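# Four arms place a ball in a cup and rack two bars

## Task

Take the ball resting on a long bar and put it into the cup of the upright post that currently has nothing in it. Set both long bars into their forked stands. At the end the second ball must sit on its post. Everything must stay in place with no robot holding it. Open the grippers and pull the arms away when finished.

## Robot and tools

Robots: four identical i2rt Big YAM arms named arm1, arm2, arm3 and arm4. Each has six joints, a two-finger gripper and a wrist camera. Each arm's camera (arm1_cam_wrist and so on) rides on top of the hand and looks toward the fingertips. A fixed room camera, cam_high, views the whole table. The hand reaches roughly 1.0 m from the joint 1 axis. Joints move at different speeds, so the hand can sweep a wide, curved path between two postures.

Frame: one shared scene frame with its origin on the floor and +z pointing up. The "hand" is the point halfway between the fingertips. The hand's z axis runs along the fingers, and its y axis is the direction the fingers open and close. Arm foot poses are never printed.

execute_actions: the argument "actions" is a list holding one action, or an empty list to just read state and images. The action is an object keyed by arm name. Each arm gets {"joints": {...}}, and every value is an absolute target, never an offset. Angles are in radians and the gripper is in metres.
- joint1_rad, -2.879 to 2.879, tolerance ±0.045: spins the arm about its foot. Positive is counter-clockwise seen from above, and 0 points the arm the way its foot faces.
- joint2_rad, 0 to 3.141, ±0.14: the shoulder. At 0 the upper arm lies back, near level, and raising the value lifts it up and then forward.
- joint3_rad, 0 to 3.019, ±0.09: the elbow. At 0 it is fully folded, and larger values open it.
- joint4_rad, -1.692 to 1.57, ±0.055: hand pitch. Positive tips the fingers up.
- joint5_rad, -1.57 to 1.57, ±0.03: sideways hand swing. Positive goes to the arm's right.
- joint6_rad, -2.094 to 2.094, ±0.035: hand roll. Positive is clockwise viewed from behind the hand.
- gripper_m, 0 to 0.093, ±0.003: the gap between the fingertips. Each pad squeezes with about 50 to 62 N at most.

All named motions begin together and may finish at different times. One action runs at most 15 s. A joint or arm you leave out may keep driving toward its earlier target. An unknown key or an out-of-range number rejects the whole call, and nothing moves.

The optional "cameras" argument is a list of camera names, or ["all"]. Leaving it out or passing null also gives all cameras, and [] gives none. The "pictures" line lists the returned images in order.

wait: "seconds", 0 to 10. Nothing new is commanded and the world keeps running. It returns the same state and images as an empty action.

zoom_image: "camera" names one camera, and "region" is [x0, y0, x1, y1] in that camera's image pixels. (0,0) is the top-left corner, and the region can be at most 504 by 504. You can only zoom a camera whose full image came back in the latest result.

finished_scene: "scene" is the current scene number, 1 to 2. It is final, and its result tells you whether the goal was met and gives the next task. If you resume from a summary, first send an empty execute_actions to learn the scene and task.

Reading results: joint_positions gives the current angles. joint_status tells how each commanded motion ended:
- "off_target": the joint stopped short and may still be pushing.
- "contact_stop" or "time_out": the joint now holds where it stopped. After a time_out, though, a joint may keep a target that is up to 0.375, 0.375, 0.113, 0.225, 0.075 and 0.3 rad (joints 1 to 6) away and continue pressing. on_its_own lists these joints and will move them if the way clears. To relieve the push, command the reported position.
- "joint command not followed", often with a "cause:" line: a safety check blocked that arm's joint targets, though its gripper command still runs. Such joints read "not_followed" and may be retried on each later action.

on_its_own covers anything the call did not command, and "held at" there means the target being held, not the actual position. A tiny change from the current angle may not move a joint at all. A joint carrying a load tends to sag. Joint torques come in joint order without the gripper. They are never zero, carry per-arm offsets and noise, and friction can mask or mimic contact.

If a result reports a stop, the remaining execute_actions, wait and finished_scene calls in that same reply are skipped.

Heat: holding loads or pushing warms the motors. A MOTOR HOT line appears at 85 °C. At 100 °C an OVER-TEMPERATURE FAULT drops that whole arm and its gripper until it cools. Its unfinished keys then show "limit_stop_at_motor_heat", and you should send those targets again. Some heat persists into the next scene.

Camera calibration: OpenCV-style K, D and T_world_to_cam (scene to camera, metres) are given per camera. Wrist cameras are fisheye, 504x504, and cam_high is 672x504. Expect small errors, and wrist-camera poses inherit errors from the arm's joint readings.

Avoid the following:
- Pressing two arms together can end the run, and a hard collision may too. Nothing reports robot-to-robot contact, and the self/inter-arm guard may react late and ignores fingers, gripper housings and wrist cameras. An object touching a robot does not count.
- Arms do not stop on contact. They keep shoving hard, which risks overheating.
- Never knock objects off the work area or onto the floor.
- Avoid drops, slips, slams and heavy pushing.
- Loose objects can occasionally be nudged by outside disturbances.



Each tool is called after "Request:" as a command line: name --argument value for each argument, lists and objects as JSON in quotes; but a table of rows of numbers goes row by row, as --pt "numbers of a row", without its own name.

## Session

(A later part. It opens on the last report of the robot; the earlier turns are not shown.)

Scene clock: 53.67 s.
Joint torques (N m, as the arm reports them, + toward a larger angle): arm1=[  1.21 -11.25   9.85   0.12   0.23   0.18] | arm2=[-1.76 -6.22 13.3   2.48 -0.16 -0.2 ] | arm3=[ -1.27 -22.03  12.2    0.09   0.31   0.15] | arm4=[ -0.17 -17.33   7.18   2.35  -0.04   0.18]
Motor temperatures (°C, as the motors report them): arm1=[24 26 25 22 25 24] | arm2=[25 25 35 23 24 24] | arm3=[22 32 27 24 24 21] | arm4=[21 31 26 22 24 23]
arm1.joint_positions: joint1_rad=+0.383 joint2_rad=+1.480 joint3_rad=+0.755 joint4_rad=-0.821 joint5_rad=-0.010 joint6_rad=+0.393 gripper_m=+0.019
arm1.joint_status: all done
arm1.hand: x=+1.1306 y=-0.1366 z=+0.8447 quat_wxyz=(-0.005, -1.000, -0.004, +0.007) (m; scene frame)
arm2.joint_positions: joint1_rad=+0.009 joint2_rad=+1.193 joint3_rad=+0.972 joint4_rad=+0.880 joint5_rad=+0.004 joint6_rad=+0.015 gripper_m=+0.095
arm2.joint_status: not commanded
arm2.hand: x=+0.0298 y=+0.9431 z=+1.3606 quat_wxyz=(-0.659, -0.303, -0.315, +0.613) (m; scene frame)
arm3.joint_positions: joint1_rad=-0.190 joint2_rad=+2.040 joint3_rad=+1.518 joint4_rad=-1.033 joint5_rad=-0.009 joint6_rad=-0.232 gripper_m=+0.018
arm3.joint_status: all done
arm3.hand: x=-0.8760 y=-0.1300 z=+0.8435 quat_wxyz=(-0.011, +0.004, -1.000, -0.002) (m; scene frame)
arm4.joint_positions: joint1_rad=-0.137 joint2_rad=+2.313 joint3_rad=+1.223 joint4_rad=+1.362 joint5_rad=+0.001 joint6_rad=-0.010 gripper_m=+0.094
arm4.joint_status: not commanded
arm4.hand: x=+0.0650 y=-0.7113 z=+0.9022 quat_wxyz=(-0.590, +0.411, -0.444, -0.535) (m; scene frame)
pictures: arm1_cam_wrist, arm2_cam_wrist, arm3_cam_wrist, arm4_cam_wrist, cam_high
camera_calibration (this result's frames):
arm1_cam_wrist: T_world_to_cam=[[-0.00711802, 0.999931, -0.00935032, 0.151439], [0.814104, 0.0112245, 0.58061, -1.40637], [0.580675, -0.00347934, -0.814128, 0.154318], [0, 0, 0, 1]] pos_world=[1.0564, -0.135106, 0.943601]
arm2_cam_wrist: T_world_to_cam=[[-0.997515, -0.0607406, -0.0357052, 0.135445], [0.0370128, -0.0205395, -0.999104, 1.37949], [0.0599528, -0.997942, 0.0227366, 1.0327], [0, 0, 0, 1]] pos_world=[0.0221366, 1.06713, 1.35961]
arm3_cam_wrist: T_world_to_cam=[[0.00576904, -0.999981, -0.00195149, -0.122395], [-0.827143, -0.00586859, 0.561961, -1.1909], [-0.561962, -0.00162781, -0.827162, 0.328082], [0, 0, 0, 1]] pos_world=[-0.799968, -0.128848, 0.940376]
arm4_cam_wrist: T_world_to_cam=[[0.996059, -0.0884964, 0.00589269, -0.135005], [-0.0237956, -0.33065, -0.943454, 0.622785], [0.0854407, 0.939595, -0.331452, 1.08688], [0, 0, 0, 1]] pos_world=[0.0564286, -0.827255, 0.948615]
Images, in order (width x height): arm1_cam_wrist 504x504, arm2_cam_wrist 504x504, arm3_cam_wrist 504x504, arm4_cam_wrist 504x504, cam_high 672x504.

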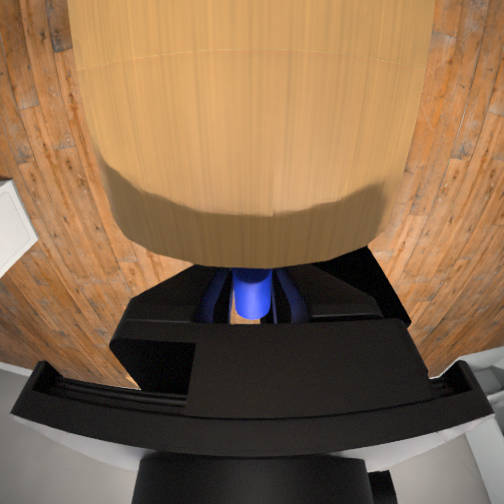

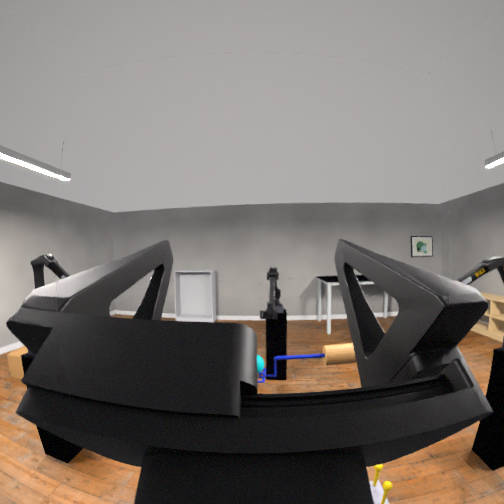

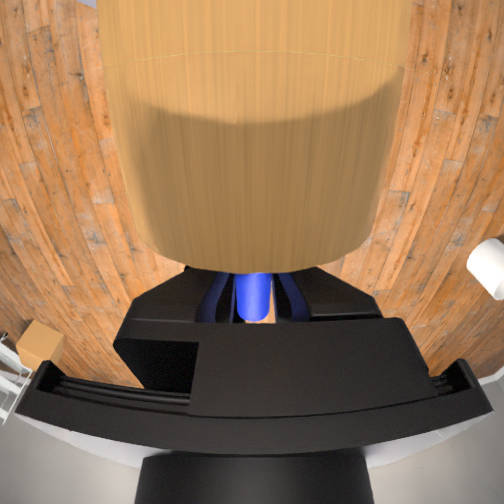

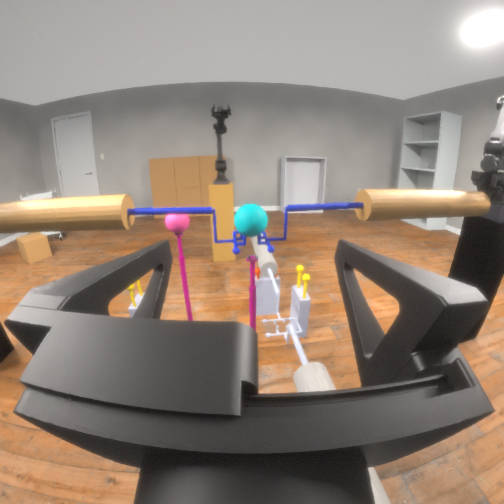

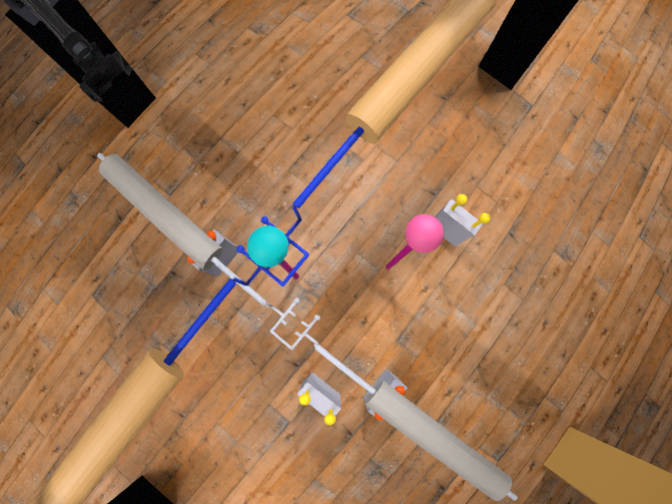

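Request:
zoom_image --camera "arm4_cam_wrist" --region '[200, 180, 310, 290]'

Request:
zoom_image --camera "cam_high" --region '[210, 190, 330, 310]'

Region (200, 180, 310, 290) of arm4_cam_wrist's 504x504 image, scaled by 4.582, with more detail than that image has.

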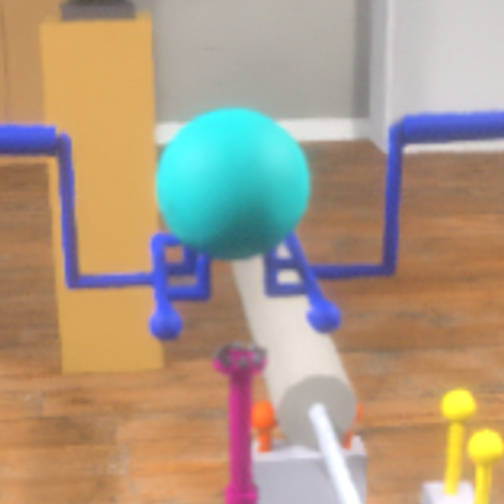

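Region (210, 190, 330, 310) of cam_high's 672x504 image, scaled by 4.200, with more detail than that image has.

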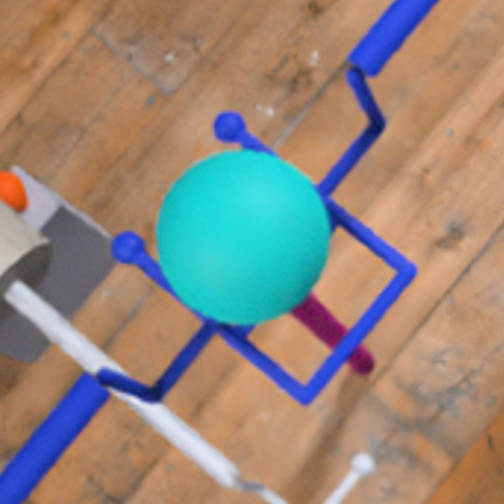

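Request:
execute_actions --actions '[{"arm1":{"joints":{"joint1_rad":0.405,"joint2_rad":1.568,"joint3_rad":0.747,"joint4_rad":-0.722,"joint6_rad":0.43}},"arm3":{"joints":{"joint1_rad":-0.199,"joint2_rad":2.082,"joint4_rad":-0.985,"joint6_rad":-0.236}}}]' --cameras '["arm4_cam_wrist","cam_high"]'

Scene clock: 56.53 s.
Joint torques (N m, as the arm reports them, + toward a larger angle): arm1=[  1.53 -12.92   6.95   0.81   0.16   0.24] | arm2=[-1.76 -6.28 13.3   2.45 -0.16 -0.21] | arm3=[ -2.47 -23.13  11.85   0.62   0.34   0.01] | arm4=[  0.28 -17.67   7.24   2.4   -0.06   0.21]
Motor temperatures (°C, as the motors report them): arm1=[24 26 26 22 25 24] | arm2=[25 25 35 23 24 24] | arm3=[22 33 28 24 24 21] | arm4=[21 31 26 22 24 23]
arm1.joint_positions: joint1_rad=+0.395 joint2_rad=+1.593 joint3_rad=+0.741 joint4_rad=-0.724 joint5_rad=-0.009 joint6_rad=+0.408 gripper_m=+0.019
arm1.joint_status: all done
arm1.hand: x=+1.1315 y=-0.1401 z=+0.8039 quat_wxyz=(+0.001, -1.000, -0.002, -0.007) (m; scene frame)
arm2.joint_positions: joint1_rad=+0.009 joint2_rad=+1.193 joint3_rad=+0.972 joint4_rad=+0.880 joint5_rad=+0.004 joint6_rad=+0.015 gripper_m=+0.095
arm2.joint_status: not commanded
arm2.hand: x=+0.0298 y=+0.9431 z=+1.3606 quat_wxyz=(-0.659, -0.303, -0.315, +0.613) (m; scene frame)
arm3.joint_positions: joint1_rad=-0.190 joint2_rad=+2.111 joint3_rad=+1.518 joint4_rad=-0.986 joint5_rad=-0.010 joint6_rad=-0.232 gripper_m=+0.018
arm3.joint_status: all done
arm3.hand: x=-0.8751 y=-0.1304 z=+0.8030 quat_wxyz=(+0.001, +0.003, -1.000, -0.005) (m; scene frame)
arm4.joint_positions: joint1_rad=-0.137 joint2_rad=+2.313 joint3_rad=+1.223 joint4_rad=+1.362 joint5_rad=+0.001 joint6_rad=-0.010 gripper_m=+0.094
arm4.joint_status: not commanded
arm4.hand: x=+0.0650 y=-0.7113 z=+0.9022 quat_wxyz=(-0.590, +0.411, -0.444, -0.535) (m; scene frame)
pictures: arm4_cam_wrist, cam_high
camera_calibration (this result's frames):
arm4_cam_wrist: T_world_to_cam=[[0.996059, -0.0884964, 0.00589269, -0.135005], [-0.0237956, -0.33065, -0.943454, 0.622785], [0.0854407, 0.939595, -0.331452, 1.08688], [0, 0, 0, 1]] pos_world=[0.0564286, -0.827255, 0.948615]
Images, in order (width x height): arm4_cam_wrist 504x504, cam_high 672x504.

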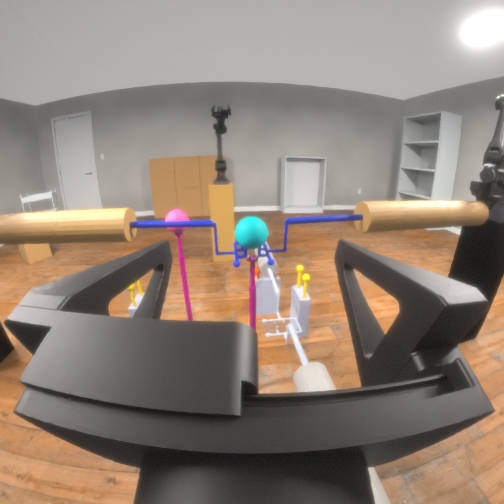

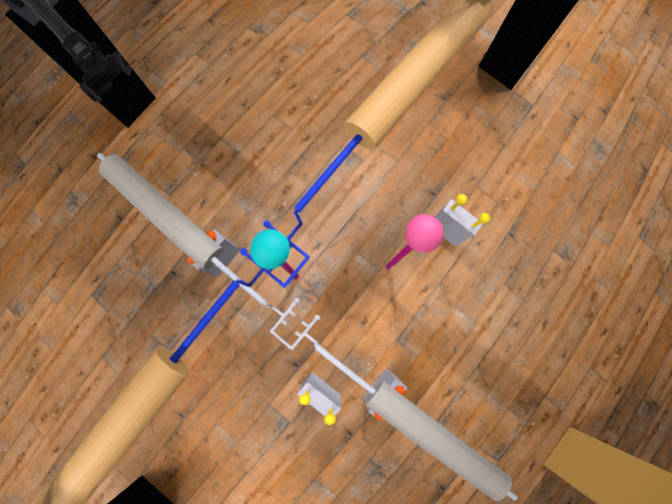

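Request:
zoom_image --camera "arm4_cam_wrist" --region '[200, 190, 310, 300]'

Request:
zoom_image --camera "cam_high" --region '[210, 190, 330, 310]'

Region (200, 190, 310, 300) of arm4_cam_wrist's 504x504 image, scaled by 4.582, with more detail than that image has.

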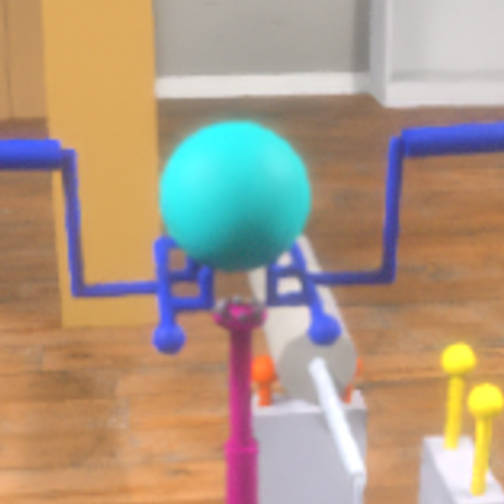

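Region (210, 190, 330, 310) of cam_high's 672x504 image, scaled by 4.200, with more detail than that image has.

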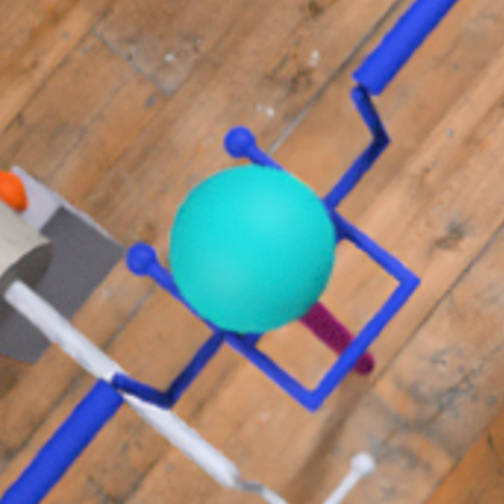

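Request:
execute_actions --actions '[{"arm1":{"joints":{"joint1_rad":0.414,"joint2_rad":1.61,"joint3_rad":0.735,"joint4_rad":-0.663,"joint6_rad":0.438}},"arm3":{"joints":{"joint1_rad":-0.213,"joint2_rad":2.103,"joint3_rad":1.506,"joint4_rad":-0.945,"joint6_rad":-0.248}}}]' --cameras '["arm4_cam_wrist","cam_high"]'

Request:
zoom_image --camera "arm4_cam_wrist" --region '[200, 190, 310, 300]'

Request:
zoom_image --camera "cam_high" --region '[210, 190, 330, 310]'

Scene clock: 58.10 s.
Joint torques (N m, as the arm reports them, + toward a larger angle): arm1=[  1.59 -11.95   6.65   0.89   0.23   0.25] | arm2=[-1.8  -6.26 13.29  2.5  -0.16 -0.2 ] | arm3=[ -2.15 -21.68   7.92   0.84   0.34   0.  ] | arm4=[ -0.32 -17.3    7.1    2.37  -0.09   0.21]
Motor temperatures (°C, as the motors report them): arm1=[24 25 26 22 25 24] | arm2=[25 25 35 23 24 24] | arm3=[22 33 28 24 24 21] | arm4=[21 31 26 22 24 23]
arm1.joint_positions: joint1_rad=+0.404 joint2_rad=+1.623 joint3_rad=+0.727 joint4_rad=-0.666 joint5_rad=-0.010 joint6_rad=+0.415 gripper_m=+0.019
arm1.joint_status: all done
arm1.hand: x=+1.1311 y=-0.1440 z=+0.7909 quat_wxyz=(-0.002, -1.000, -0.003, -0.001) (m; scene frame)
arm2.joint_positions: joint1_rad=+0.009 joint2_rad=+1.193 joint3_rad=+0.972 joint4_rad=+0.880 joint5_rad=+0.004 joint6_rad=+0.015 gripper_m=+0.095
arm2.joint_status: not commanded
arm2.hand: x=+0.0298 y=+0.9431 z=+1.3606 quat_wxyz=(-0.659, -0.303, -0.315, +0.613) (m; scene frame)
arm3.joint_positions: joint1_rad=-0.203 joint2_rad=+2.115 joint3_rad=+1.504 joint4_rad=-0.951 joint5_rad=-0.010 joint6_rad=-0.243 gripper_m=+0.018
arm3.joint_status: all done
arm3.hand: x=-0.8751 y=-0.1385 z=+0.7968 quat_wxyz=(-0.008, +0.002, -1.000, -0.003) (m; scene frame)
arm4.joint_positions: joint1_rad=-0.137 joint2_rad=+2.313 joint3_rad=+1.223 joint4_rad=+1.362 joint5_rad=+0.001 joint6_rad=-0.010 gripper_m=+0.094
arm4.joint_status: not commanded
arm4.hand: x=+0.0650 y=-0.7113 z=+0.9022 quat_wxyz=(-0.590, +0.411, -0.444, -0.535) (m; scene frame)
pictures: arm4_cam_wrist, cam_high
camera_calibration (this result's frames):
arm4_cam_wrist: T_world_to_cam=[[0.996059, -0.0884964, 0.00589269, -0.135005], [-0.0237956, -0.33065, -0.943454, 0.622785], [0.0854407, 0.939595, -0.331452, 1.08688], [0, 0, 0, 1]] pos_world=[0.0564286, -0.827255, 0.948615]
Images, in order (width x height): arm4_cam_wrist 504x504, cam_high 672x504.

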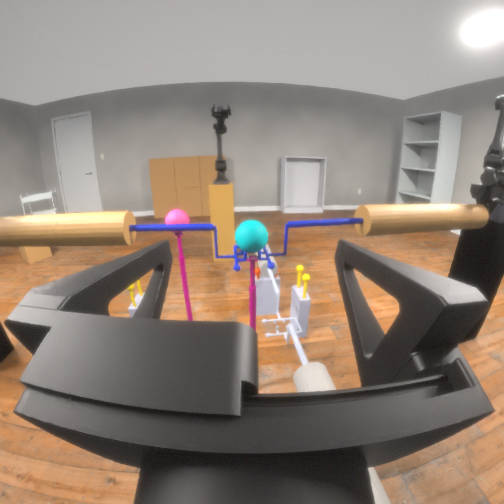

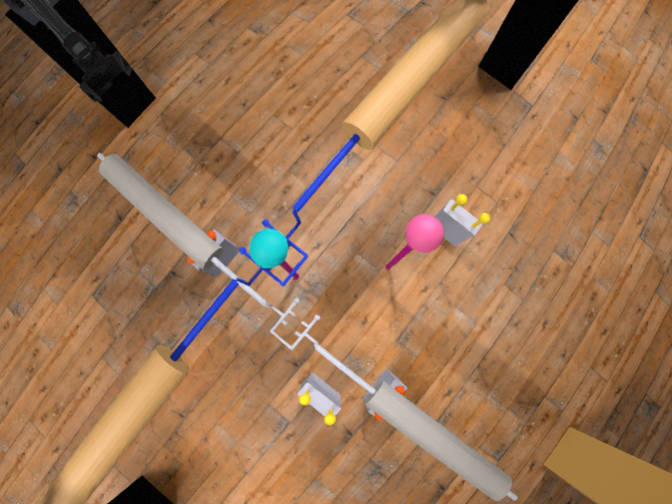

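Region (200, 190, 310, 300) of arm4_cam_wrist's 504x504 image, scaled by 4.582, with more detail than that image has.

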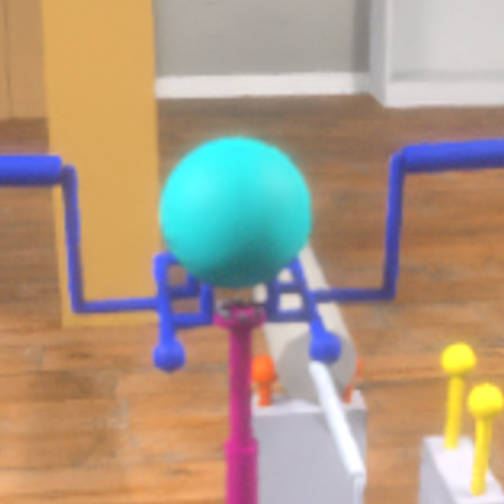

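Region (210, 190, 330, 310) of cam_high's 672x504 image, scaled by 4.200, with more detail than that image has.

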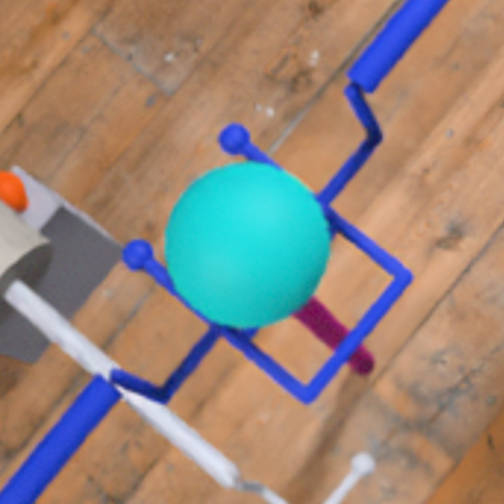

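Request:
zoom_image --camera "arm4_cam_wrist" --region '[228, 236, 278, 276]'

Region (228, 236, 278, 276) of arm4_cam_wrist's 504x504 image, scaled by 10.080, with more detail than that image has; it fills the top 403 rows of this view, and the rest is white.

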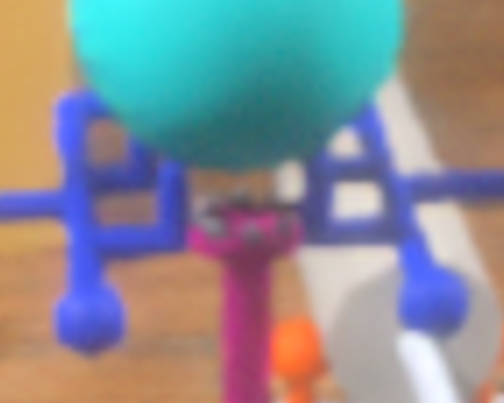

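Request:
zoom_image --camera "cam_high" --region '[260, 285, 330, 355]'

Request:
zoom_image --camera "cam_high" --region '[255, 220, 315, 290]'

Region (260, 285, 330, 355) of cam_high's 672x504 image, scaled by 7.200, with more detail than that image has.

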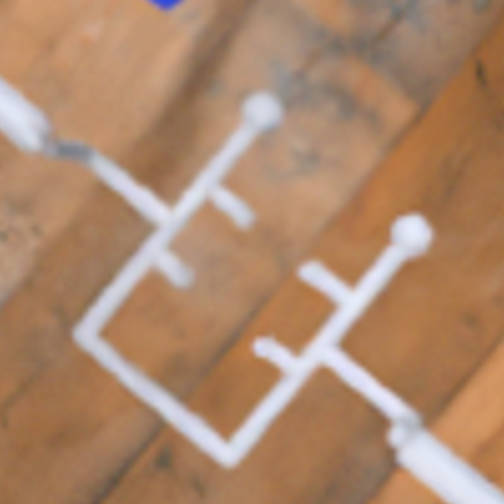

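Region (255, 220, 315, 290) of cam_high's 672x504 image, scaled by 7.200, with more detail than that image has; it fills the left 432 columns of this view, and the rest is white.

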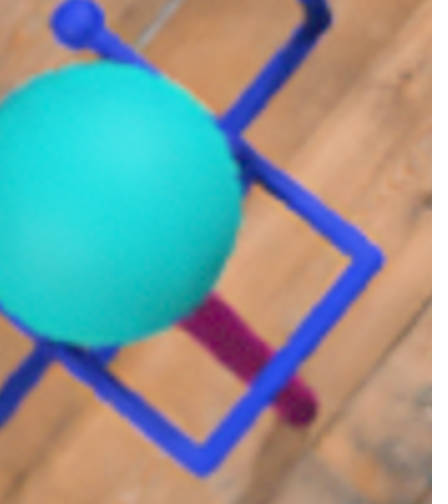

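Request:
execute_actions --actions '[{"arm1":{"joints":{"joint2_rad":1.682,"joint3_rad":0.725,"joint4_rad":-0.587}},"arm3":{"joints":{"joint2_rad":2.143,"joint3_rad":1.498,"joint4_rad":-0.897}}}]' --cameras '["arm4_cam_wrist","cam_high"]'

Request:
zoom_image --camera "arm4_cam_wrist" --region '[200, 200, 310, 310]'

Scene clock: 60.37 s.
Joint torques (N m, as the arm reports them, + toward a larger angle): arm1=[  1.64 -12.5    5.63   0.97   0.24   0.24] | arm2=[-1.82 -6.32 13.31  2.46 -0.16 -0.2 ] | arm3=[ -2.2  -22.65   7.56   0.85   0.35   0.02] | arm4=[  0.33 -17.3    7.16   2.42  -0.09   0.2 ]
Motor temperatures (°C, as the motors report them): arm1=[24 25 26 22 25 24] | arm2=[25 25 35 23 24 24] | arm3=[22 33 28 24 24 21] | arm4=[21 31 26 22 24 23]
arm1.joint_positions: joint1_rad=+0.404 joint2_rad=+1.698 joint3_rad=+0.721 joint4_rad=-0.592 joint5_rad=-0.010 joint6_rad=+0.415 gripper_m=+0.019
arm1.joint_status: all done
arm1.hand: x=+1.1304 y=-0.1442 z=+0.7646 quat_wxyz=(+0.000, -1.000, -0.003, -0.004) (m; scene frame)
arm2.joint_positions: joint1_rad=+0.009 joint2_rad=+1.193 joint3_rad=+0.972 joint4_rad=+0.880 joint5_rad=+0.004 joint6_rad=+0.015 gripper_m=+0.095
arm2.joint_status: not commanded
arm2.hand: x=+0.0298 y=+0.9431 z=+1.3606 quat_wxyz=(-0.659, -0.303, -0.315, +0.613) (m; scene frame)
arm3.joint_positions: joint1_rad=-0.203 joint2_rad=+2.161 joint3_rad=+1.496 joint4_rad=-0.902 joint5_rad=-0.010 joint6_rad=-0.243 gripper_m=+0.018
arm3.joint_status: all done
arm3.hand: x=-0.8759 y=-0.1383 z=+0.7680 quat_wxyz=(-0.005, +0.002, -1.000, -0.004) (m; scene frame)
arm4.joint_positions: joint1_rad=-0.137 joint2_rad=+2.313 joint3_rad=+1.223 joint4_rad=+1.362 joint5_rad=+0.001 joint6_rad=-0.010 gripper_m=+0.094
arm4.joint_status: not commanded
arm4.hand: x=+0.0650 y=-0.7113 z=+0.9022 quat_wxyz=(-0.590, +0.411, -0.444, -0.535) (m; scene frame)
pictures: arm4_cam_wrist, cam_high
camera_calibration (this result's frames):
arm4_cam_wrist: T_world_to_cam=[[0.996059, -0.0884964, 0.00589269, -0.135005], [-0.0237956, -0.33065, -0.943454, 0.622785], [0.0854407, 0.939595, -0.331452, 1.08688], [0, 0, 0, 1]] pos_world=[0.0564286, -0.827255, 0.948615]
Images, in order (width x height): arm4_cam_wrist 504x504, cam_high 672x504.

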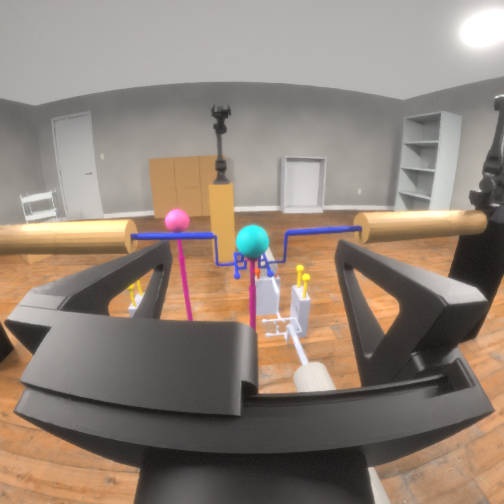

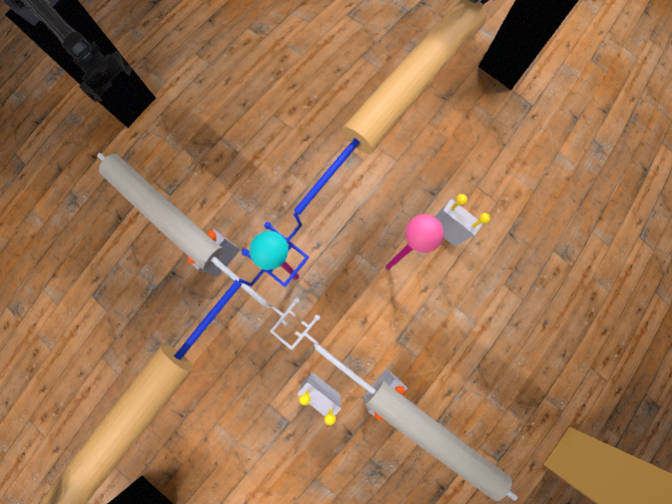

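Region (200, 200, 310, 310) of arm4_cam_wrist's 504x504 image, scaled by 4.582, with more detail than that image has.

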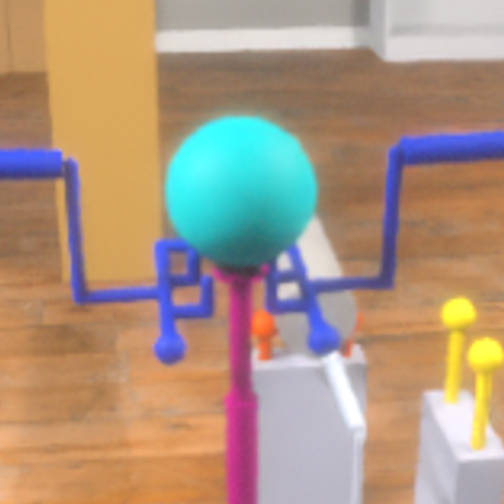

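Request:
execute_actions --actions '[{"arm1":{"joints":{"joint2_rad":1.802,"joint3_rad":0.714,"joint4_rad":-0.457}},"arm3":{"joints":{"joint2_rad":2.218,"joint3_rad":1.494,"joint4_rad":-0.822}}}]' --cameras '["arm4_cam_wrist","cam_high"]'

Request:
zoom_image --camera "arm4_cam_wrist" --region '[200, 200, 310, 310]'

Scene clock: 61.83 s.
Joint torques (N m, as the arm reports them, + toward a larger angle): arm1=[  1.52 -13.72   4.84   0.73   0.19   0.24] | arm2=[-1.99 -6.32 13.29  2.45 -0.16 -0.2 ] | arm3=[ -2.61 -23.28   7.15   0.56   0.39   0.02] | arm4=[ -0.28 -17.48   7.15   2.34  -0.06   0.2 ]
Motor temperatures (°C, as the motors report them): arm1=[24 25 26 22 25 24] | arm2=[25 25 35 23 24 24] | arm3=[22 33 28 24 24 21] | arm4=[21 31 26 22 24 23]
arm1.joint_positions: joint1_rad=+0.406 joint2_rad=+1.819 joint3_rad=+0.708 joint4_rad=-0.458 joint5_rad=-0.008 joint6_rad=+0.416 gripper_m=+0.019
arm1.joint_status: all done
arm1.hand: x=+1.1314 y=-0.1436 z=+0.7223 quat_wxyz=(+0.000, -1.000, -0.003, -0.004) (m; scene frame)
arm2.joint_positions: joint1_rad=+0.009 joint2_rad=+1.193 joint3_rad=+0.972 joint4_rad=+0.880 joint5_rad=+0.004 joint6_rad=+0.015 gripper_m=+0.095
arm2.joint_status: not commanded
arm2.hand: x=+0.0298 y=+0.9431 z=+1.3606 quat_wxyz=(-0.659, -0.303, -0.315, +0.613) (m; scene frame)
arm3.joint_positions: joint1_rad=-0.203 joint2_rad=+2.239 joint3_rad=+1.492 joint4_rad=-0.821 joint5_rad=-0.011 joint6_rad=-0.244 gripper_m=+0.018
arm3.joint_status: all done
arm3.hand: x=-0.8751 y=-0.1383 z=+0.7225 quat_wxyz=(-0.005, +0.003, -1.000, -0.004) (m; scene frame)
arm4.joint_positions: joint1_rad=-0.137 joint2_rad=+2.313 joint3_rad=+1.223 joint4_rad=+1.362 joint5_rad=+0.001 joint6_rad=-0.010 gripper_m=+0.094
arm4.joint_status: not commanded
arm4.hand: x=+0.0650 y=-0.7113 z=+0.9022 quat_wxyz=(-0.590, +0.411, -0.444, -0.535) (m; scene frame)
pictures: arm4_cam_wrist, cam_high
camera_calibration (this result's frames):
arm4_cam_wrist: T_world_to_cam=[[0.996059, -0.0884964, 0.00589269, -0.135005], [-0.0237956, -0.33065, -0.943454, 0.622785], [0.0854407, 0.939595, -0.331452, 1.08688], [0, 0, 0, 1]] pos_world=[0.0564286, -0.827255, 0.948615]
Images, in order (width x height): arm4_cam_wrist 504x504, cam_high 672x504.

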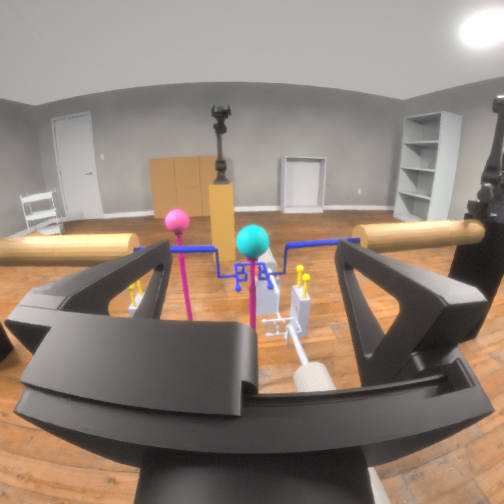

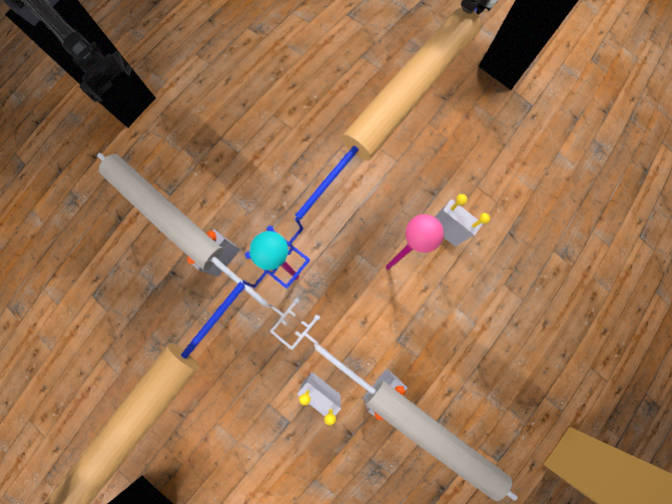

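Region (200, 200, 310, 310) of arm4_cam_wrist's 504x504 image, scaled by 4.582, with more detail than that image has.

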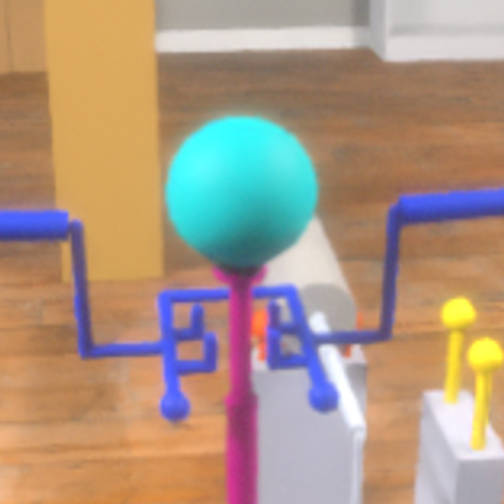

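Request:
execute_actions --actions '[{"arm1":{"joints":{"joint1_rad":0.286,"joint2_rad":1.768,"joint3_rad":0.673,"joint4_rad":-0.439,"joint6_rad":0.295}},"arm3":{"joints":{"joint1_rad":-0.124,"joint2_rad":2.192,"joint3_rad":1.462,"joint4_rad":-0.808,"joint6_rad":-0.155}}}]' --cameras '["arm4_cam_wrist","cam_high"]'

Request:
zoom_image --camera "cam_high" --region '[210, 190, 330, 310]'

Scene clock: 63.73 s.
Joint torques (N m, as the arm reports them, + toward a larger angle): arm1=[  0.61 -13.98   4.4    0.77   0.15  -0.02] | arm2=[-1.73 -6.32 13.27  2.54 -0.16 -0.2 ] | arm3=[ -2.25 -24.57   6.93   0.5    0.39   0.06] | arm4=[ -0.23 -17.93   7.35   2.38  -0.09   0.18]
Motor temperatures (°C, as the motors report them): arm1=[24 25 25 22 25 24] | arm2=[25 25 35 23 24 24] | arm3=[22 34 28 24 24 21] | arm4=[21 32 26 22 24 23]
arm1.joint_positions: joint1_rad=+0.288 joint2_rad=+1.801 joint3_rad=+0.668 joint4_rad=-0.440 joint5_rad=-0.008 joint6_rad=+0.301 gripper_m=+0.019
arm1.joint_status: all done
arm1.hand: x=+1.1304 y=-0.1008 z=+0.7222 quat_wxyz=(+0.001, -1.000, -0.002, -0.005) (m; scene frame)
arm2.joint_positions: joint1_rad=+0.009 joint2_rad=+1.193 joint3_rad=+0.972 joint4_rad=+0.880 joint5_rad=+0.004 joint6_rad=+0.015 gripper_m=+0.095
arm2.joint_status: not commanded
arm2.hand: x=+0.0298 y=+0.9431 z=+1.3606 quat_wxyz=(-0.659, -0.303, -0.315, +0.613) (m; scene frame)
arm3.joint_positions: joint1_rad=-0.117 joint2_rad=+2.231 joint3_rad=+1.460 joint4_rad=-0.806 joint5_rad=-0.011 joint6_rad=-0.157 gripper_m=+0.018
arm3.joint_status: all done
arm3.hand: x=-0.8757 y=-0.0866 z=+0.7181 quat_wxyz=(+0.000, +0.003, -1.000, -0.005) (m; scene frame)
arm4.joint_positions: joint1_rad=-0.137 joint2_rad=+2.313 joint3_rad=+1.223 joint4_rad=+1.362 joint5_rad=+0.001 joint6_rad=-0.010 gripper_m=+0.094
arm4.joint_status: not commanded
arm4.hand: x=+0.0650 y=-0.7113 z=+0.9022 quat_wxyz=(-0.590, +0.411, -0.444, -0.535) (m; scene frame)
pictures: arm4_cam_wrist, cam_high
camera_calibration (this result's frames):
arm4_cam_wrist: T_world_to_cam=[[0.996059, -0.0884964, 0.00589269, -0.135005], [-0.0237956, -0.33065, -0.943454, 0.622785], [0.0854407, 0.939595, -0.331452, 1.08688], [0, 0, 0, 1]] pos_world=[0.0564286, -0.827255, 0.948615]
Images, in order (width x height): arm4_cam_wrist 504x504, cam_high 672x504.

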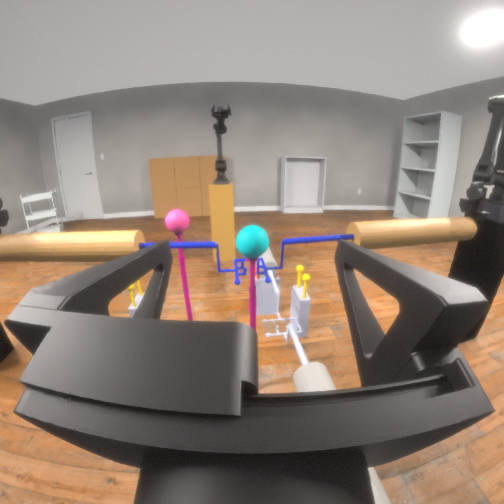

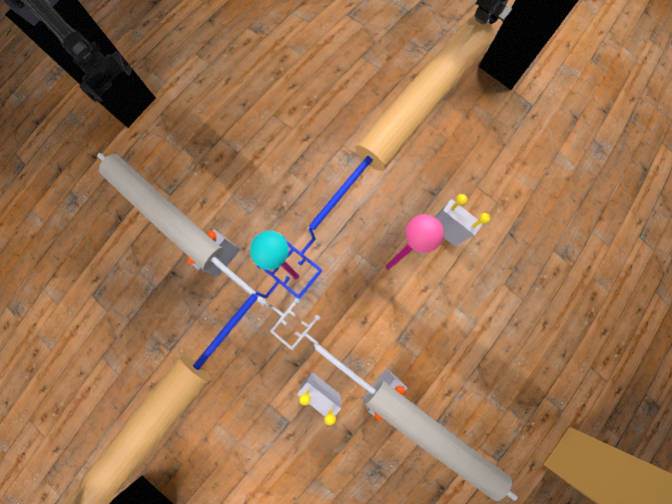

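Region (210, 190, 330, 310) of cam_high's 672x504 image, scaled by 4.200, with more detail than that image has.

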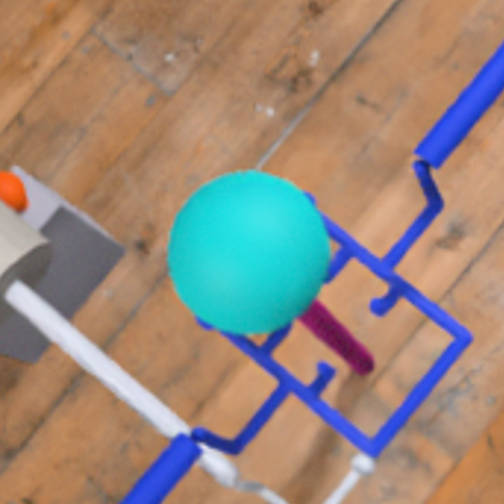

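Request:
execute_actions --actions '[{"arm1":{"joints":{"joint1_rad":-0.047,"joint2_rad":1.743,"joint3_rad":0.627,"joint4_rad":-0.417,"joint6_rad":-0.035}},"arm3":{"joints":{"joint1_rad":0.043,"joint2_rad":2.168,"joint3_rad":1.428,"joint4_rad":-0.79,"joint6_rad":0.02}}}]' --cameras '["arm4_cam_wrist","cam_high"]'

Scene clock: 65.30 s.
Joint torques (N m, as the arm reports them, + toward a larger angle): arm1=[  0.45 -13.19   4.31   0.97   0.09   0.02] | arm2=[-1.86 -6.46 13.32  2.49 -0.16 -0.2 ] | arm3=[ -2.04 -23.8    6.93   0.54   0.34   0.1 ] | arm4=[ -0.37 -17.88   7.2    2.32  -0.08   0.23]
Motor temperatures (°C, as the motors report them): arm1=[24 25 25 22 25 24] | arm2=[25 25 35 23 24 24] | arm3=[22 34 28 24 24 21] | arm4=[21 32 26 22 24 23]
arm1.joint_positions: joint1_rad=-0.044 joint2_rad=+1.772 joint3_rad=+0.623 joint4_rad=-0.422 joint5_rad=-0.007 joint6_rad=-0.033 gripper_m=+0.019
arm1.joint_status: all done
arm1.hand: x=+1.1305 y=+0.0088 z=+0.7245 quat_wxyz=(+0.001, -1.000, -0.003, -0.003) (m; scene frame)
arm2.joint_positions: joint1_rad=+0.009 joint2_rad=+1.193 joint3_rad=+0.972 joint4_rad=+0.880 joint5_rad=+0.004 joint6_rad=+0.015 gripper_m=+0.095
arm2.joint_status: not commanded
arm2.hand: x=+0.0298 y=+0.9431 z=+1.3606 quat_wxyz=(-0.659, -0.303, -0.315, +0.613) (m; scene frame)
arm3.joint_positions: joint1_rad=+0.051 joint2_rad=+2.203 joint3_rad=+1.427 joint4_rad=-0.789 joint5_rad=-0.009 joint6_rad=+0.017 gripper_m=+0.018
arm3.joint_status: all done
arm3.hand: x=-0.8755 y=+0.0101 z=+0.7242 quat_wxyz=(-0.005, +0.000, -1.000, -0.004) (m; scene frame)
arm4.joint_positions: joint1_rad=-0.137 joint2_rad=+2.313 joint3_rad=+1.223 joint4_rad=+1.362 joint5_rad=+0.001 joint6_rad=-0.010 gripper_m=+0.094
arm4.joint_status: not commanded
arm4.hand: x=+0.0650 y=-0.7113 z=+0.9022 quat_wxyz=(-0.590, +0.411, -0.444, -0.535) (m; scene frame)
pictures: arm4_cam_wrist, cam_high
camera_calibration (this result's frames):
arm4_cam_wrist: T_world_to_cam=[[0.996059, -0.0884964, 0.00589269, -0.135005], [-0.0237956, -0.33065, -0.943454, 0.622785], [0.0854407, 0.939595, -0.331452, 1.08688], [0, 0, 0, 1]] pos_world=[0.0564286, -0.827255, 0.948615]
Images, in order (width x height): arm4_cam_wrist 504x504, cam_high 672x504.

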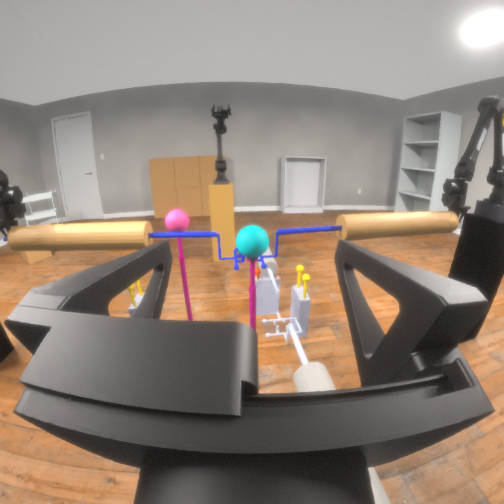

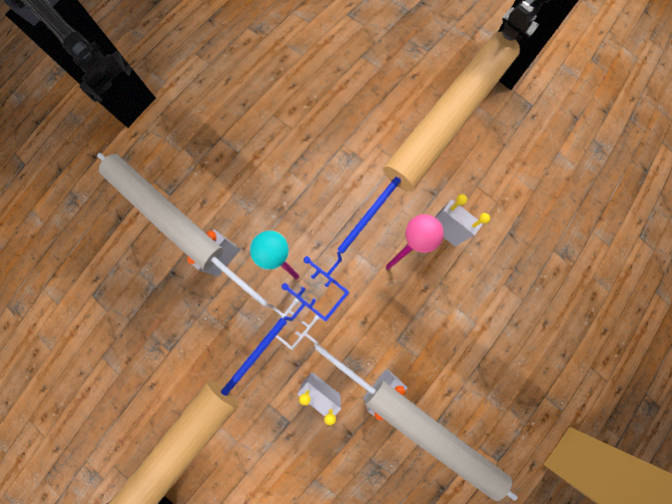

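Request:
execute_actions --actions '[{"arm1":{"joints":{"joint1_rad":-0.063,"joint2_rad":1.529,"joint3_rad":0.675,"joint4_rad":-0.668,"joint6_rad":-0.046}},"arm3":{"joints":{"joint1_rad":0.052,"joint2_rad":2.052,"joint3_rad":1.478,"joint4_rad":-0.933,"joint6_rad":0.027}}}]' --cameras '["cam_high"]'

Scene clock: 67.33 s.
Joint torques (N m, as the arm reports them, + toward a larger angle): arm1=[ -0.57 -10.59   9.41  -0.16   0.09  -0.03] | arm2=[-1.75 -6.22 13.32  2.47 -0.16 -0.2 ] | arm3=[ -1.56 -20.21  11.33   0.12   0.34   0.16] | arm4=[ -0.2  -17.3    7.11   2.34  -0.12   0.21]
Motor temperatures (°C, as the motors report them): arm1=[24 25 25 22 25 24] | arm2=[25 25 35 23 24 24] | arm3=[22 34 28 24 24 21] | arm4=[21 32 26 22 24 23]
arm1.joint_positions: joint1_rad=-0.048 joint2_rad=+1.542 joint3_rad=+0.637 joint4_rad=-0.648 joint5_rad=-0.007 joint6_rad=-0.040 gripper_m=+0.019
arm1.joint_status: all done
arm1.hand: x=+1.1311 y=+0.0096 z=+0.7960 quat_wxyz=(+0.001, -1.000, -0.004, +0.007) (m; scene frame)
arm2.joint_positions: joint1_rad=+0.009 joint2_rad=+1.193 joint3_rad=+0.972 joint4_rad=+0.880 joint5_rad=+0.004 joint6_rad=+0.015 gripper_m=+0.095
arm2.joint_status: not commanded
arm2.hand: x=+0.0298 y=+0.9431 z=+1.3606 quat_wxyz=(-0.659, -0.303, -0.315, +0.613) (m; scene frame)
arm3.joint_positions: joint1_rad=+0.051 joint2_rad=+2.055 joint3_rad=+1.431 joint4_rad=-0.922 joint5_rad=-0.009 joint6_rad=+0.017 gripper_m=+0.018
arm3.joint_status: all done
arm3.hand: x=-0.8755 y=+0.0102 z=+0.8070 quat_wxyz=(-0.015, +0.000, -1.000, -0.004) (m; scene frame)
arm4.joint_positions: joint1_rad=-0.137 joint2_rad=+2.313 joint3_rad=+1.223 joint4_rad=+1.362 joint5_rad=+0.001 joint6_rad=-0.010 gripper_m=+0.094
arm4.joint_status: not commanded
arm4.hand: x=+0.0650 y=-0.7113 z=+0.9022 quat_wxyz=(-0.590, +0.411, -0.444, -0.535) (m; scene frame)
pictures: cam_high
Images, in order (width x height): cam_high 672x504.

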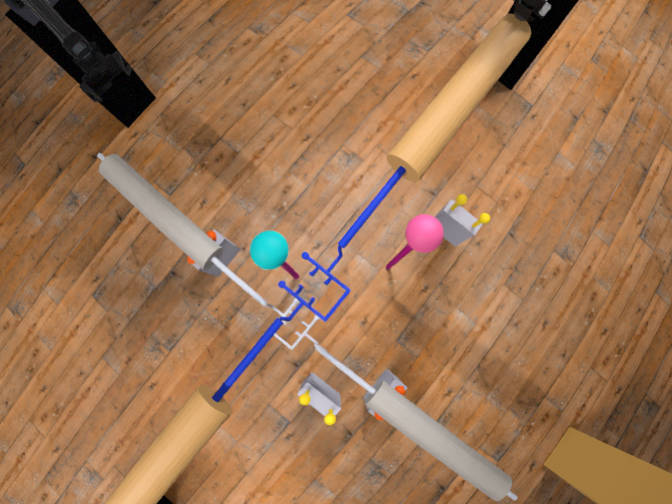

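Request:
execute_actions --actions '[{"arm1":{"joints":{"joint1_rad":-0.165,"joint2_rad":1.43,"joint3_rad":0.81,"joint4_rad":-0.92,"joint6_rad":-0.15}},"arm3":{"joints":{"joint1_rad":0.118,"joint2_rad":1.938,"joint3_rad":1.425,"joint4_rad":-1.058,"joint6_rad":0.092}}}]' --cameras '["cam_high"]'

Scene clock: 68.83 s.
Joint torques (N m, as the arm reports them, + toward a larger angle): arm1=[  0.3  -11.42  11.46  -0.8    0.11   0.02] | arm2=[-1.78 -6.41 13.33  2.49 -0.17 -0.2 ] | arm3=[ -2.35 -19.57   8.1   -0.23   0.23   0.15] | arm4=[  0.61 -18.02   7.16   2.25  -0.11   0.2 ]
Motor temperatures (°C, as the motors report them): arm1=[24 25 26 22 25 24] | arm2=[25 25 35 23 24 24] | arm3=[22 34 28 24 24 21] | arm4=[21 32 26 22 24 23]
arm1.joint_positions: joint1_rad=-0.160 joint2_rad=+1.450 joint3_rad=+0.764 joint4_rad=-0.887 joint5_rad=-0.007 joint6_rad=-0.148 gripper_m=+0.019
arm1.joint_status: all done
arm1.hand: x=+1.1144 y=+0.0472 z=+0.8583 quat_wxyz=(+0.001, -1.000, -0.003, -0.003) (m; scene frame)
arm2.joint_positions: joint1_rad=+0.009 joint2_rad=+1.193 joint3_rad=+0.972 joint4_rad=+0.880 joint5_rad=+0.004 joint6_rad=+0.015 gripper_m=+0.095
arm2.joint_status: not commanded
arm2.hand: x=+0.0298 y=+0.9431 z=+1.3606 quat_wxyz=(-0.659, -0.303, -0.315, +0.613) (m; scene frame)
arm3.joint_positions: joint1_rad=+0.124 joint2_rad=+1.946 joint3_rad=+1.426 joint4_rad=-1.038 joint5_rad=-0.007 joint6_rad=+0.083 gripper_m=+0.018
arm3.joint_status: all done
arm3.hand: x=-0.8939 y=+0.0503 z=+0.8644 quat_wxyz=(-0.008, +0.003, -1.000, -0.003) (m; scene frame)
arm4.joint_positions: joint1_rad=-0.137 joint2_rad=+2.313 joint3_rad=+1.223 joint4_rad=+1.362 joint5_rad=+0.001 joint6_rad=-0.010 gripper_m=+0.094
arm4.joint_status: not commanded
arm4.hand: x=+0.0650 y=-0.7113 z=+0.9022 quat_wxyz=(-0.590, +0.411, -0.444, -0.535) (m; scene frame)
pictures: cam_high
Images, in order (width x height): cam_high 672x504.

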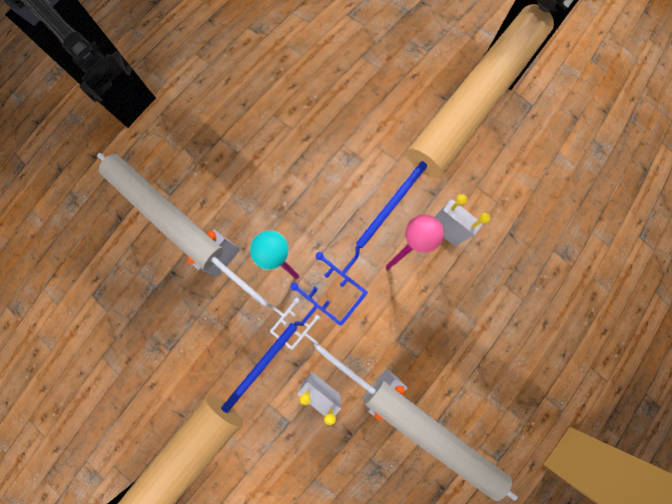

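Request:
execute_actions --actions '[{"arm1":{"joints":{"joint1_rad":-0.43,"joint2_rad":1.562,"joint3_rad":0.975,"joint4_rad":-0.945,"joint6_rad":-0.415}},"arm3":{"joints":{"joint1_rad":0.322,"joint2_rad":1.925,"joint3_rad":1.405,"joint6_rad":0.30}}}]' --cameras '["cam_high","arm4_cam_wrist"]'

Scene clock: 70.30 s.
Joint torques (N m, as the arm reports them, + toward a larger angle): arm1=[  0.39 -13.65  10.56   0.18   0.06   0.04] | arm2=[-2.02 -6.34 13.31  2.49 -0.16 -0.21] | arm3=[ -2.07 -20.59   8.27  -0.23   0.13   0.12] | arm4=[ -0.06 -17.36   7.2    2.42  -0.12   0.2 ]
Motor temperatures (°C, as the motors report them): arm1=[24 25 26 22 25 24] | arm2=[25 25 35 23 24 24] | arm3=[22 34 28 24 24 21] | arm4=[21 32 26 22 24 23]
arm1.joint_positions: joint1_rad=-0.428 joint2_rad=+1.584 joint3_rad=+0.944 joint4_rad=-0.934 joint5_rad=-0.007 joint6_rad=-0.416 gripper_m=+0.019
arm1.joint_status: all done
arm1.hand: x=+1.0825 y=+0.1590 z=+0.8665 quat_wxyz=(+0.001, -1.000, -0.002, -0.003) (m; scene frame)
arm2.joint_positions: joint1_rad=+0.009 joint2_rad=+1.193 joint3_rad=+0.972 joint4_rad=+0.880 joint5_rad=+0.004 joint6_rad=+0.015 gripper_m=+0.095
arm2.joint_status: not commanded
arm2.hand: x=+0.0298 y=+0.9431 z=+1.3606 quat_wxyz=(-0.659, -0.303, -0.315, +0.613) (m; scene frame)
arm3.joint_positions: joint1_rad=+0.328 joint2_rad=+1.946 joint3_rad=+1.401 joint4_rad=-1.040 joint5_rad=-0.004 joint6_rad=+0.296 gripper_m=+0.018
arm3.joint_status: all done
arm3.hand: x=-0.9264 y=+0.1584 z=+0.8559 quat_wxyz=(+0.005, -0.001, -1.000, +0.001) (m; scene frame)
arm4.joint_positions: joint1_rad=-0.137 joint2_rad=+2.313 joint3_rad=+1.223 joint4_rad=+1.362 joint5_rad=+0.001 joint6_rad=-0.010 gripper_m=+0.094
arm4.joint_status: not commanded
arm4.hand: x=+0.0650 y=-0.7113 z=+0.9022 quat_wxyz=(-0.590, +0.411, -0.444, -0.535) (m; scene frame)
pictures: arm4_cam_wrist, cam_high
camera_calibration (this result's frames):
arm4_cam_wrist: T_world_to_cam=[[0.996059, -0.0884964, 0.00589269, -0.135005], [-0.0237956, -0.33065, -0.943454, 0.622785], [0.0854407, 0.939595, -0.331452, 1.08688], [0, 0, 0, 1]] pos_world=[0.0564286, -0.827255, 0.948615]
Images, in order (width x height): arm4_cam_wrist 504x504, cam_high 672x504.

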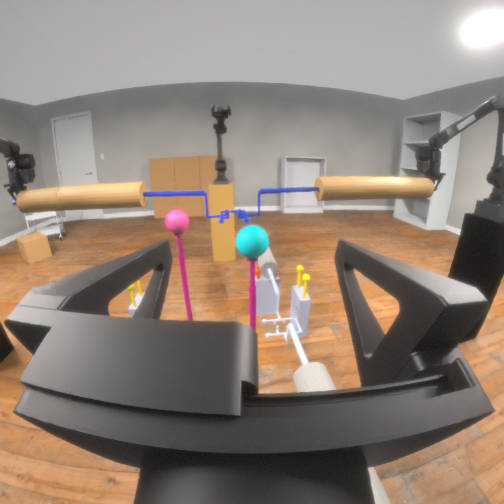

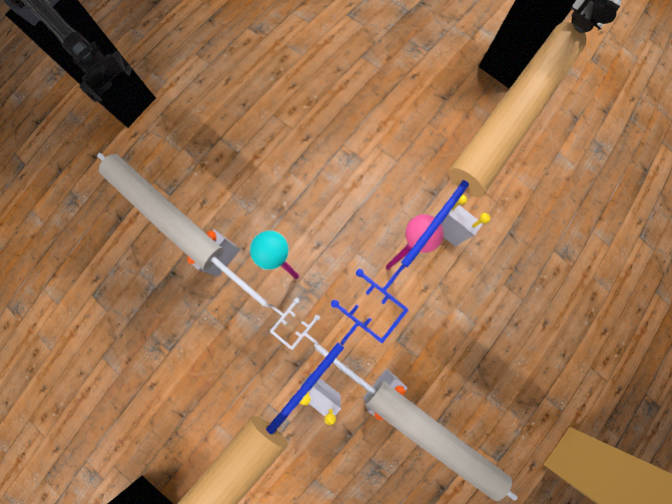

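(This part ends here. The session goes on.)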